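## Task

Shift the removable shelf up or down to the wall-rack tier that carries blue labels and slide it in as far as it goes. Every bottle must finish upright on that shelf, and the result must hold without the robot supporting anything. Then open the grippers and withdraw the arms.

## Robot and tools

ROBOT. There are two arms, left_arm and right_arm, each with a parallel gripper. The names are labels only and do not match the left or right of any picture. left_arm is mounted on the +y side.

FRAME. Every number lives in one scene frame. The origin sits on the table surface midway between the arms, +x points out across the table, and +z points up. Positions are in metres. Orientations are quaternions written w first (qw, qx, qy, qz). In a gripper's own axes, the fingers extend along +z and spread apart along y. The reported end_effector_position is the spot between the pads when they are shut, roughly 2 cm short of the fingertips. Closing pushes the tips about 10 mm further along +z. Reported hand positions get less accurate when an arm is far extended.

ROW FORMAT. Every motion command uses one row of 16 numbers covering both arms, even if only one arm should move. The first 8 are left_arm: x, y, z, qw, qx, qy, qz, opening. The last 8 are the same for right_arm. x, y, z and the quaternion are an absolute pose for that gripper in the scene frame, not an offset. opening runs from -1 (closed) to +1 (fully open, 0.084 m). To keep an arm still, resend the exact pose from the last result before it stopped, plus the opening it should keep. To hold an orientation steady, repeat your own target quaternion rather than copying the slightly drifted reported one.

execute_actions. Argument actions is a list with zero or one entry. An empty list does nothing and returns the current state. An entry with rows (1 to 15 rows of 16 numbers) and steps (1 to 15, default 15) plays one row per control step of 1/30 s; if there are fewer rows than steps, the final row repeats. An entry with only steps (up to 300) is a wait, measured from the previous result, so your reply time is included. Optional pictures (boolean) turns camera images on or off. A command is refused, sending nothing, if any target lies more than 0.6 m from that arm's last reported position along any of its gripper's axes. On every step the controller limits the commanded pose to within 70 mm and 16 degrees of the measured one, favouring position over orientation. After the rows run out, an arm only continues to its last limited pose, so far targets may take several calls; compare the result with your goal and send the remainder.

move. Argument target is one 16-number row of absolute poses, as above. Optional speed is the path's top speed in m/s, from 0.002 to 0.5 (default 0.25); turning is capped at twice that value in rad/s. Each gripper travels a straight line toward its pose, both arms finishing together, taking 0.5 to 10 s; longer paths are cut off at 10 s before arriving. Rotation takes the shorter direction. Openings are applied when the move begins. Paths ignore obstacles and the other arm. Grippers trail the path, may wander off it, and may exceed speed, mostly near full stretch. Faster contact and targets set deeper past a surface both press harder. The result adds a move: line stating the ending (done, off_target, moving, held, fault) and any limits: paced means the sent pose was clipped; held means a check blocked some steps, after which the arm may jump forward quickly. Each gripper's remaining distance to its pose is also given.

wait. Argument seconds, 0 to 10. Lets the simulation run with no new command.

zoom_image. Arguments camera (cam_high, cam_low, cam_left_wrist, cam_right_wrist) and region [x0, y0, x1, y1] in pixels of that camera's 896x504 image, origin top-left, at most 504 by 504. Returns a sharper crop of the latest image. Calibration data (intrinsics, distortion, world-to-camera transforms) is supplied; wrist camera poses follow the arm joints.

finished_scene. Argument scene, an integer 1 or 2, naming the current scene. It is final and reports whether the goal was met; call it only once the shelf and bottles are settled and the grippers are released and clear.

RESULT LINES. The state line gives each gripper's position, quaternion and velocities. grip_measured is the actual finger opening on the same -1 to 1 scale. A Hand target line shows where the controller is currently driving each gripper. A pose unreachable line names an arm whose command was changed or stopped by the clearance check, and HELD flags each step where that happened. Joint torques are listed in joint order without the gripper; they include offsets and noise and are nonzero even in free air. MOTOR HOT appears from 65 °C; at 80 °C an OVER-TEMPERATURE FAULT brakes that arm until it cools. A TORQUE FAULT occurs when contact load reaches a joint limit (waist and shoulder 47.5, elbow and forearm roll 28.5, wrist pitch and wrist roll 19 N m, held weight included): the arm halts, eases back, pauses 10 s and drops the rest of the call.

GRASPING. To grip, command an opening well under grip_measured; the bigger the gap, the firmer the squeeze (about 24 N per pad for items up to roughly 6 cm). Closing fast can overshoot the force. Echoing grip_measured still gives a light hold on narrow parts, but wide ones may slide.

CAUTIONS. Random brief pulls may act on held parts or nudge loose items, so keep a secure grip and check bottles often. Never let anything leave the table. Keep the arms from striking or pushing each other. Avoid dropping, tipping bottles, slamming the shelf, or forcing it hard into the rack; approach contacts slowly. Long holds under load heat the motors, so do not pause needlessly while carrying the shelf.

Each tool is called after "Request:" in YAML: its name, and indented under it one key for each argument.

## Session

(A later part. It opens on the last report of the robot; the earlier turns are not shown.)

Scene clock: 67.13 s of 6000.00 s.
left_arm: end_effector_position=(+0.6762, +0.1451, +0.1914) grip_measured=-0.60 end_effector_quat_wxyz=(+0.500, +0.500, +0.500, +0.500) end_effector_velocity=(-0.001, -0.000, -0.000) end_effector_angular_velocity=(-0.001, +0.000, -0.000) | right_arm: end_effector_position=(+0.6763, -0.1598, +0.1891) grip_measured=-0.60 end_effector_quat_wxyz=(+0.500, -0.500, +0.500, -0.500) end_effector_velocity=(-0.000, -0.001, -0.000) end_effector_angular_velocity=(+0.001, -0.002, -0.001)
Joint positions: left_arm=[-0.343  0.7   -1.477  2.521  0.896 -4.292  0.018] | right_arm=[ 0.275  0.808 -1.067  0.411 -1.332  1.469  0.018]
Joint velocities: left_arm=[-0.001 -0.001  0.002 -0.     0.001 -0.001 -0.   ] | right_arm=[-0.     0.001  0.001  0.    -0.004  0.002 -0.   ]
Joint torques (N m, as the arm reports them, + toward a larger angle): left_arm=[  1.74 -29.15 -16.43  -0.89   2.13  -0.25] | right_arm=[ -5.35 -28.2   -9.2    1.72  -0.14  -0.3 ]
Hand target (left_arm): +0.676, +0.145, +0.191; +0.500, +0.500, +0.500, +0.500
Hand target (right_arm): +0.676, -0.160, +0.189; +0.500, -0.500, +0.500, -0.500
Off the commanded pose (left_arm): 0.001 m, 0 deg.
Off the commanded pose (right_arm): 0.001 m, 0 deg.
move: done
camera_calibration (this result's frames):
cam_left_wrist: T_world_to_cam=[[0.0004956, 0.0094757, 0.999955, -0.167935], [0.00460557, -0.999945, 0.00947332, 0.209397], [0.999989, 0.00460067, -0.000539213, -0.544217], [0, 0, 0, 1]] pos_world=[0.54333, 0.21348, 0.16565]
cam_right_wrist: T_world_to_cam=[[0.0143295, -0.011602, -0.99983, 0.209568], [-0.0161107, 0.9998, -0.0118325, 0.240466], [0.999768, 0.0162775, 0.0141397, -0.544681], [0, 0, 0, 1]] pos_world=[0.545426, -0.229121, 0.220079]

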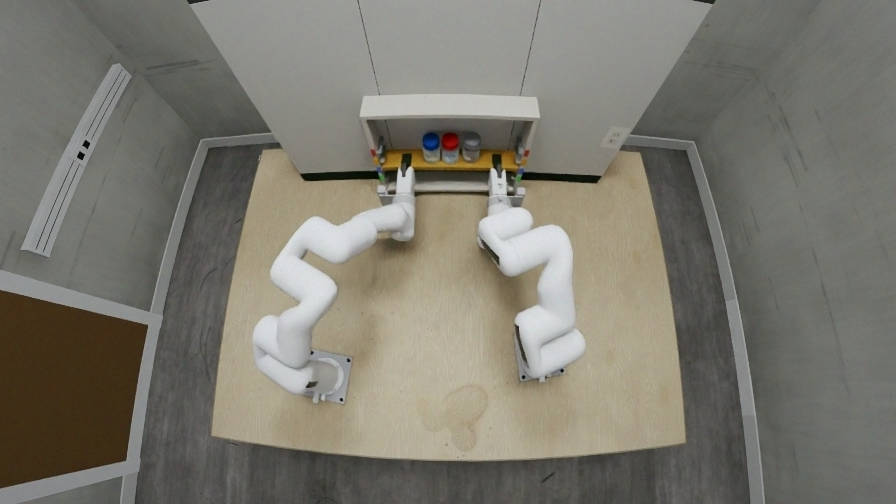

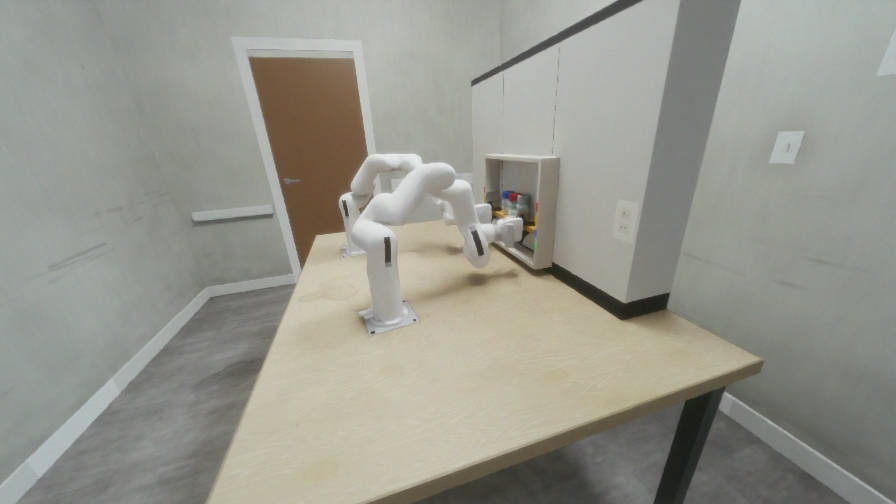

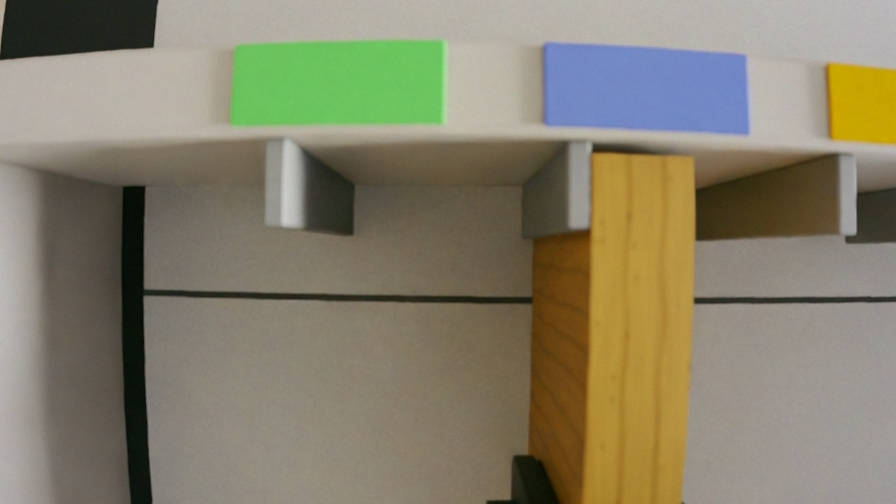

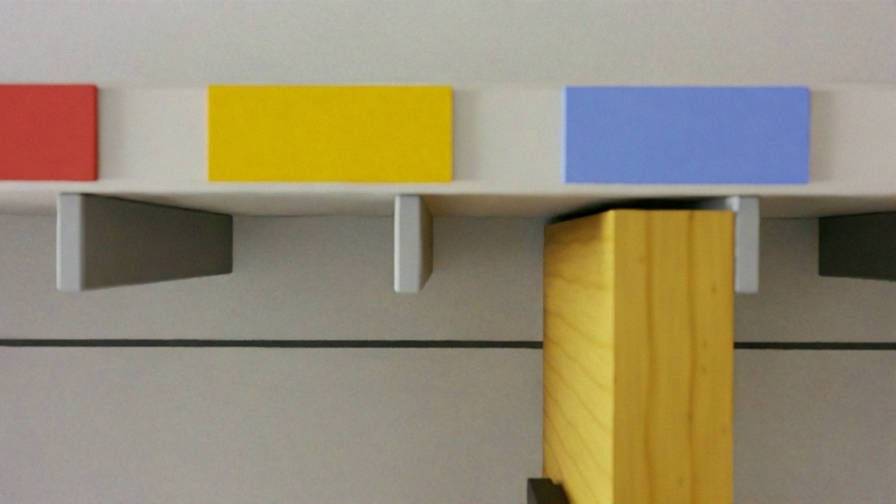

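The weight is now on the rails (shoulder torques dropped). Release.

Request:
execute_actions:
  actions:
    - {"rows": [[0.676,0.145,0.1912,0.5,0.5,0.5,0.5,-0.55,0.676,-0.16,0.189,0.5,-0.5,0.5,-0.5,-0.55],[0.676,0.145,0.1912,0.5,0.5,0.5,0.5,-0.5,0.676,-0.16,0.189,0.5,-0.5,0.5,-0.5,-0.5],[0.676,0.145,0.1912,0.5,0.5,0.5,0.5,-0.45,0.676,-0.16,0.189,0.5,-0.5,0.5,-0.5,-0.45],[0.676,0.145,0.1912,0.5,0.5,0.5,0.5,-0.35,0.676,-0.16,0.189,0.5,-0.5,0.5,-0.5,-0.35],[0.676,0.145,0.1912,0.5,0.5,0.5,0.5,-0.2,0.676,-0.16,0.189,0.5,-0.5,0.5,-0.5,-0.2],[0.676,0.145,0.1912,0.5,0.5,0.5,0.5,0.0,0.676,-0.16,0.189,0.5,-0.5,0.5,-0.5,0.0]], "steps": 15}
  pictures: false

Request:
move:
  target: [0.53, 0.145, 0.1912, 0.5, 0.5, 0.5, 0.5, 0.0, 0.53, -0.16, 0.189, 0.5, -0.5, 0.5, -0.5, 0.0]
  speed: 0.15

Scene clock: 69.37 s of 6000.00 s.
left_arm: end_effector_position=(+0.6761, +0.1453, +0.1910) grip_measured=-0.02 end_effector_quat_wxyz=(+0.500, +0.500, +0.500, +0.500) end_effector_velocity=(-0.000, -0.001, +0.001) end_effector_angular_velocity=(-0.002, -0.002, -0.002) | right_arm: end_effector_position=(+0.6760, -0.1604, +0.1887) grip_measured=-0.02 end_effector_quat_wxyz=(+0.500, -0.500, +0.500, -0.500) end_effector_velocity=(+0.000, +0.003, +0.002) end_effector_angular_velocity=(+0.002, -0.005, +0.005)
Joint positions: left_arm=[-0.343  0.699 -1.476  2.52   0.896 -4.292  0.043] | right_arm=[ 0.275  0.809 -1.066  0.411 -1.333  1.469  0.043]
Joint velocities: left_arm=[-0.001 -0.001 -0.001  0.001 -0.    -0.002  0.004] | right_arm=[ 0.004 -0.001 -0.004 -0.002 -0.     0.     0.004]
Joint torques (N m, as the arm reports them, + toward a larger angle): left_arm=[ -1.09 -28.66 -16.93  -0.37   1.67  -0.21] | right_arm=[ -0.51 -29.17  -7.86   1.1   -1.91  -0.22]
Hand target (left_arm): +0.676, +0.145, +0.191; +0.500, +0.500, +0.500, +0.500
Hand target (right_arm): +0.676, -0.160, +0.189; +0.500, -0.500, +0.500, -0.500
Off the commanded pose (left_arm): 0.000 m, 0 deg.
Off the commanded pose (right_arm): 0.000 m, 0 deg.
Steps of this call (steps 1 to 52: nothing new was sent; steps 53 to 67: all 15 steps of this action). Readings (end_effector_position):
53: left_arm (+0.6757, +0.1450, +0.1911) | right_arm (+0.6757, -0.1600, +0.1889)
54: left_arm (+0.6757, +0.1450, +0.1911) | right_arm (+0.6757, -0.1600, +0.1889)
56: left_arm (+0.6758, +0.1450, +0.1911) | right_arm (+0.6758, -0.1600, +0.1889)
60: left_arm (+0.6760, +0.1466, +0.1894) | right_arm (+0.6758, -0.1616, +0.1874)
67: the state above

Scene clock: 71.20 s of 6000.00 s.
left_arm: end_effector_position=(+0.5302, +0.1454, +0.1910) grip_measured=-0.01 end_effector_quat_wxyz=(+0.500, +0.500, +0.500, +0.500) end_effector_velocity=(-0.002, -0.001, +0.000) end_effector_angular_velocity=(+0.001, +0.001, -0.002) | right_arm: end_effector_position=(+0.5302, -0.1597, +0.1888) grip_measured=-0.01 end_effector_quat_wxyz=(+0.500, -0.500, +0.500, -0.500) end_effector_velocity=(-0.002, +0.001, +0.000) end_effector_angular_velocity=(+0.001, +0.000, +0.002)
Joint positions: left_arm=[-0.521  0.368 -0.92   2.414  1.14  -4.357  0.044] | right_arm=[ 0.451  0.657 -0.591  0.576 -1.626  1.607  0.044]
Joint velocities: left_arm=[-0.003 -0.006  0.007 -0.001  0.001  0.001  0.   ] | right_arm=[ 0.005 -0.002  0.005  0.003 -0.003  0.003 -0.   ]
Joint torques (N m, as the arm reports them, + toward a larger angle): left_arm=[ -1.21 -21.92 -14.59  -0.12   1.73  -0.24] | right_arm=[ -1.   -21.86  -4.27   1.46  -1.85  -0.25]
Hand target (left_arm): +0.530, +0.145, +0.191; +0.500, +0.500, +0.500, +0.500
Hand target (right_arm): +0.530, -0.160, +0.189; +0.500, -0.500, +0.500, -0.500
Off the commanded pose (left_arm): 0.000 m, 0 deg.
Off the commanded pose (right_arm): 0.000 m, 0 deg.
move: done
camera_calibration (this result's frames):
cam_left_wrist: T_world_to_cam=[[0.00128702, 0.0099077, 0.99995, -0.167959], [0.00438696, -0.999941, 0.00990197, 0.210392], [0.99999, 0.004374, -0.00133041, -0.398017], [0, 0, 0, 1]] pos_world=[0.397306, 0.213785, 0.165338]
cam_right_wrist: T_world_to_cam=[[0.0144501, -0.0116368, -0.999828, 0.211296], [-0.0152897, 0.999813, -0.0118576, 0.237554], [0.999779, 0.0154584, 0.0142695, -0.398819], [0, 0, 0, 1]] pos_world=[0.39931, -0.228886, 0.219768]

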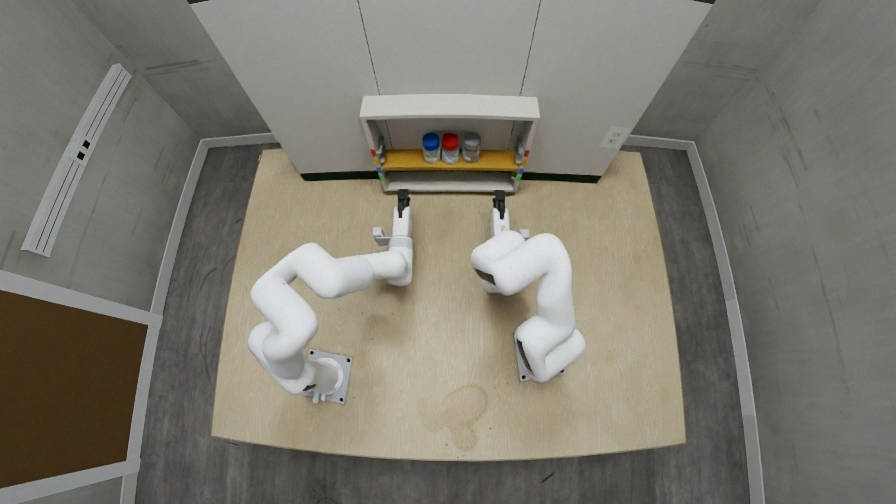

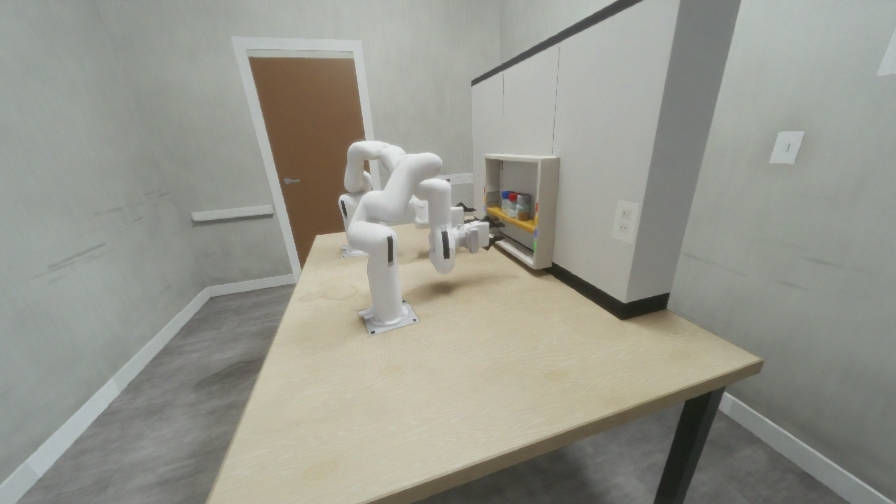

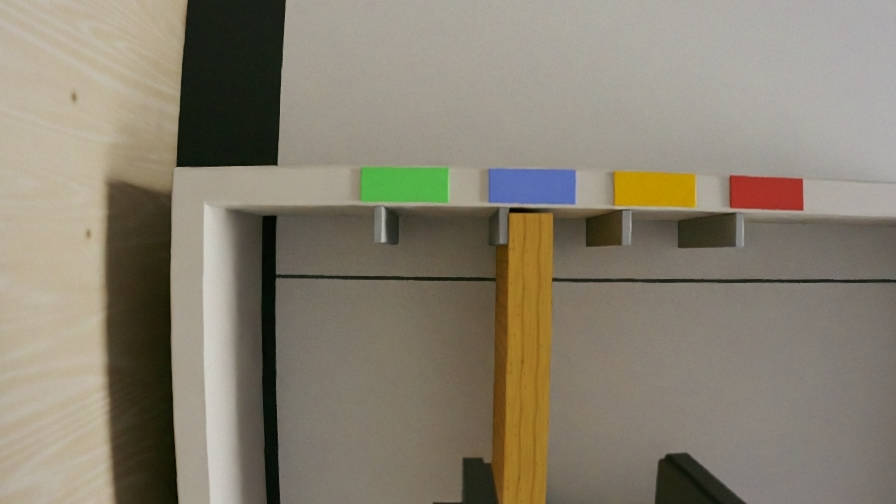

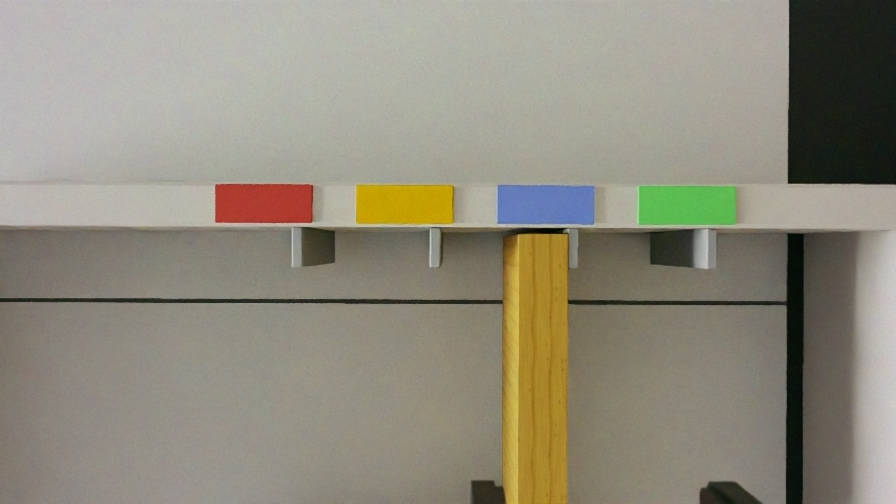

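Request:
move:
  target: [0.44, 0.2, 0.27, 0.5, 0.5, 0.5, 0.5, 0.0, 0.46, -0.22, 0.29, 0.5, -0.5, 0.5, -0.5, 0.0]
  speed: 0.25

Scene clock: 73.30 s of 6000.00 s.
left_arm: end_effector_position=(+0.4402, +0.2003, +0.2695) grip_measured=-0.01 end_effector_quat_wxyz=(+0.500, +0.500, +0.500, +0.500) end_effector_velocity=(-0.002, +0.001, +0.001) end_effector_angular_velocity=(-0.000, +0.002, +0.000) | right_arm: end_effector_position=(+0.4599, -0.2197, +0.2898) grip_measured=-0.01 end_effector_quat_wxyz=(+0.500, -0.500, +0.500, -0.500) end_effector_velocity=(-0.001, -0.001, +0.002) end_effector_angular_velocity=(-0.000, +0.006, -0.000)
Joint positions: left_arm=[-0.538 -0.138 -0.538  2.352  1.056 -4.252  0.044] | right_arm=[ 0.413  0.068 -0.164  0.538 -1.489  1.521  0.044]
Joint velocities: left_arm=[-0.    -0.011  0.006 -0.004 -0.005  0.004  0.   ] | right_arm=[ 0.004 -0.023  0.007  0.005  0.019 -0.009 -0.   ]
Joint torques (N m, as the arm reports them, + toward a larger angle): left_arm=[ -1.16 -13.53 -15.85  -0.19   1.73  -0.17] | right_arm=[ -0.7  -12.36  -6.24   1.33  -1.78  -0.29]
Hand target (left_arm): +0.440, +0.200, +0.270; +0.500, +0.500, +0.500, +0.500
Hand target (right_arm): +0.460, -0.220, +0.290; +0.500, -0.500, +0.500, -0.500
Off the commanded pose (left_arm): 0.001 m, 0 deg.
Off the commanded pose (right_arm): 0.000 m, 0 deg.
move: done
camera_calibration (this result's frames):
cam_left_wrist: T_world_to_cam=[[0.00139528, 0.00892892, 0.999959, -0.246679], [0.00479645, -0.999949, 0.00892213, 0.265], [0.999988, 0.00478381, -0.00143803, -0.308204], [0, 0, 0, 1]] pos_world=[0.307273, 0.268664, 0.243862]
cam_right_wrist: T_world_to_cam=[[0.0151191, -0.0125384, -0.999807, 0.312066], [-0.0160514, 0.999789, -0.0127809, 0.29829], [0.999757, 0.0162416, 0.0149146, -0.329005], [0, 0, 0, 1]] pos_world=[0.328994, -0.288971, 0.320726]

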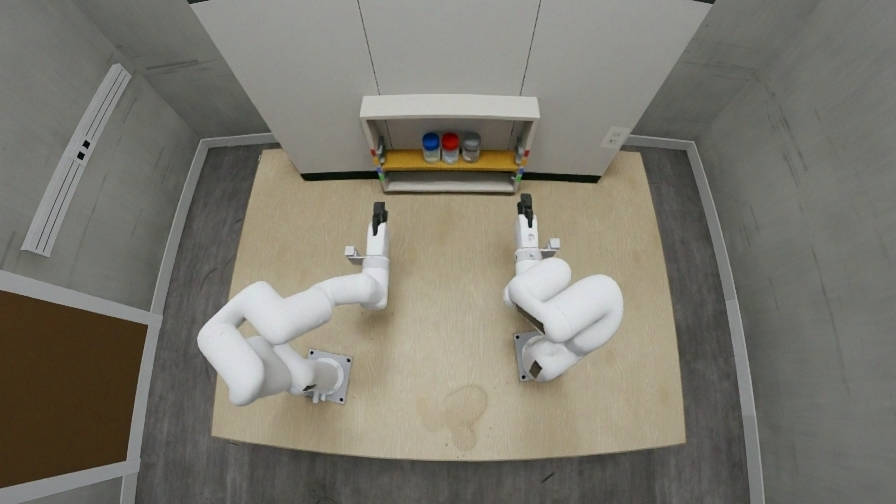

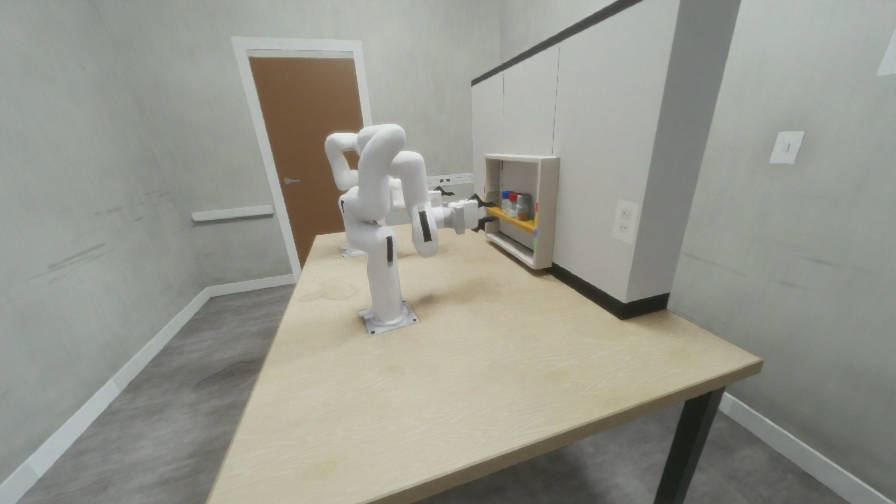

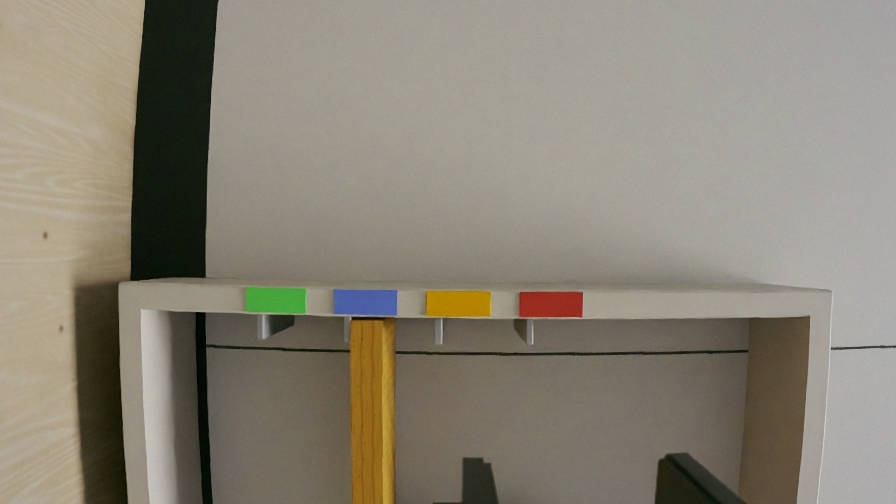

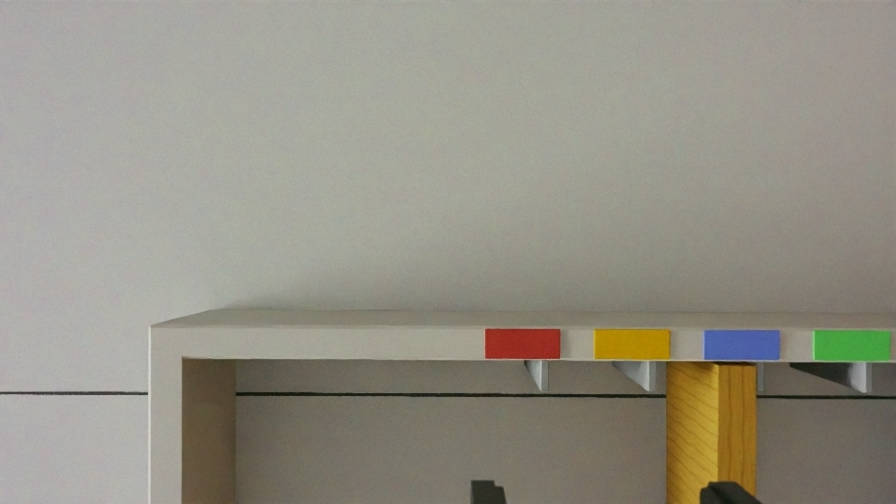

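Request:
finished_scene:
  scene: 1

The scene is finished: the task was done.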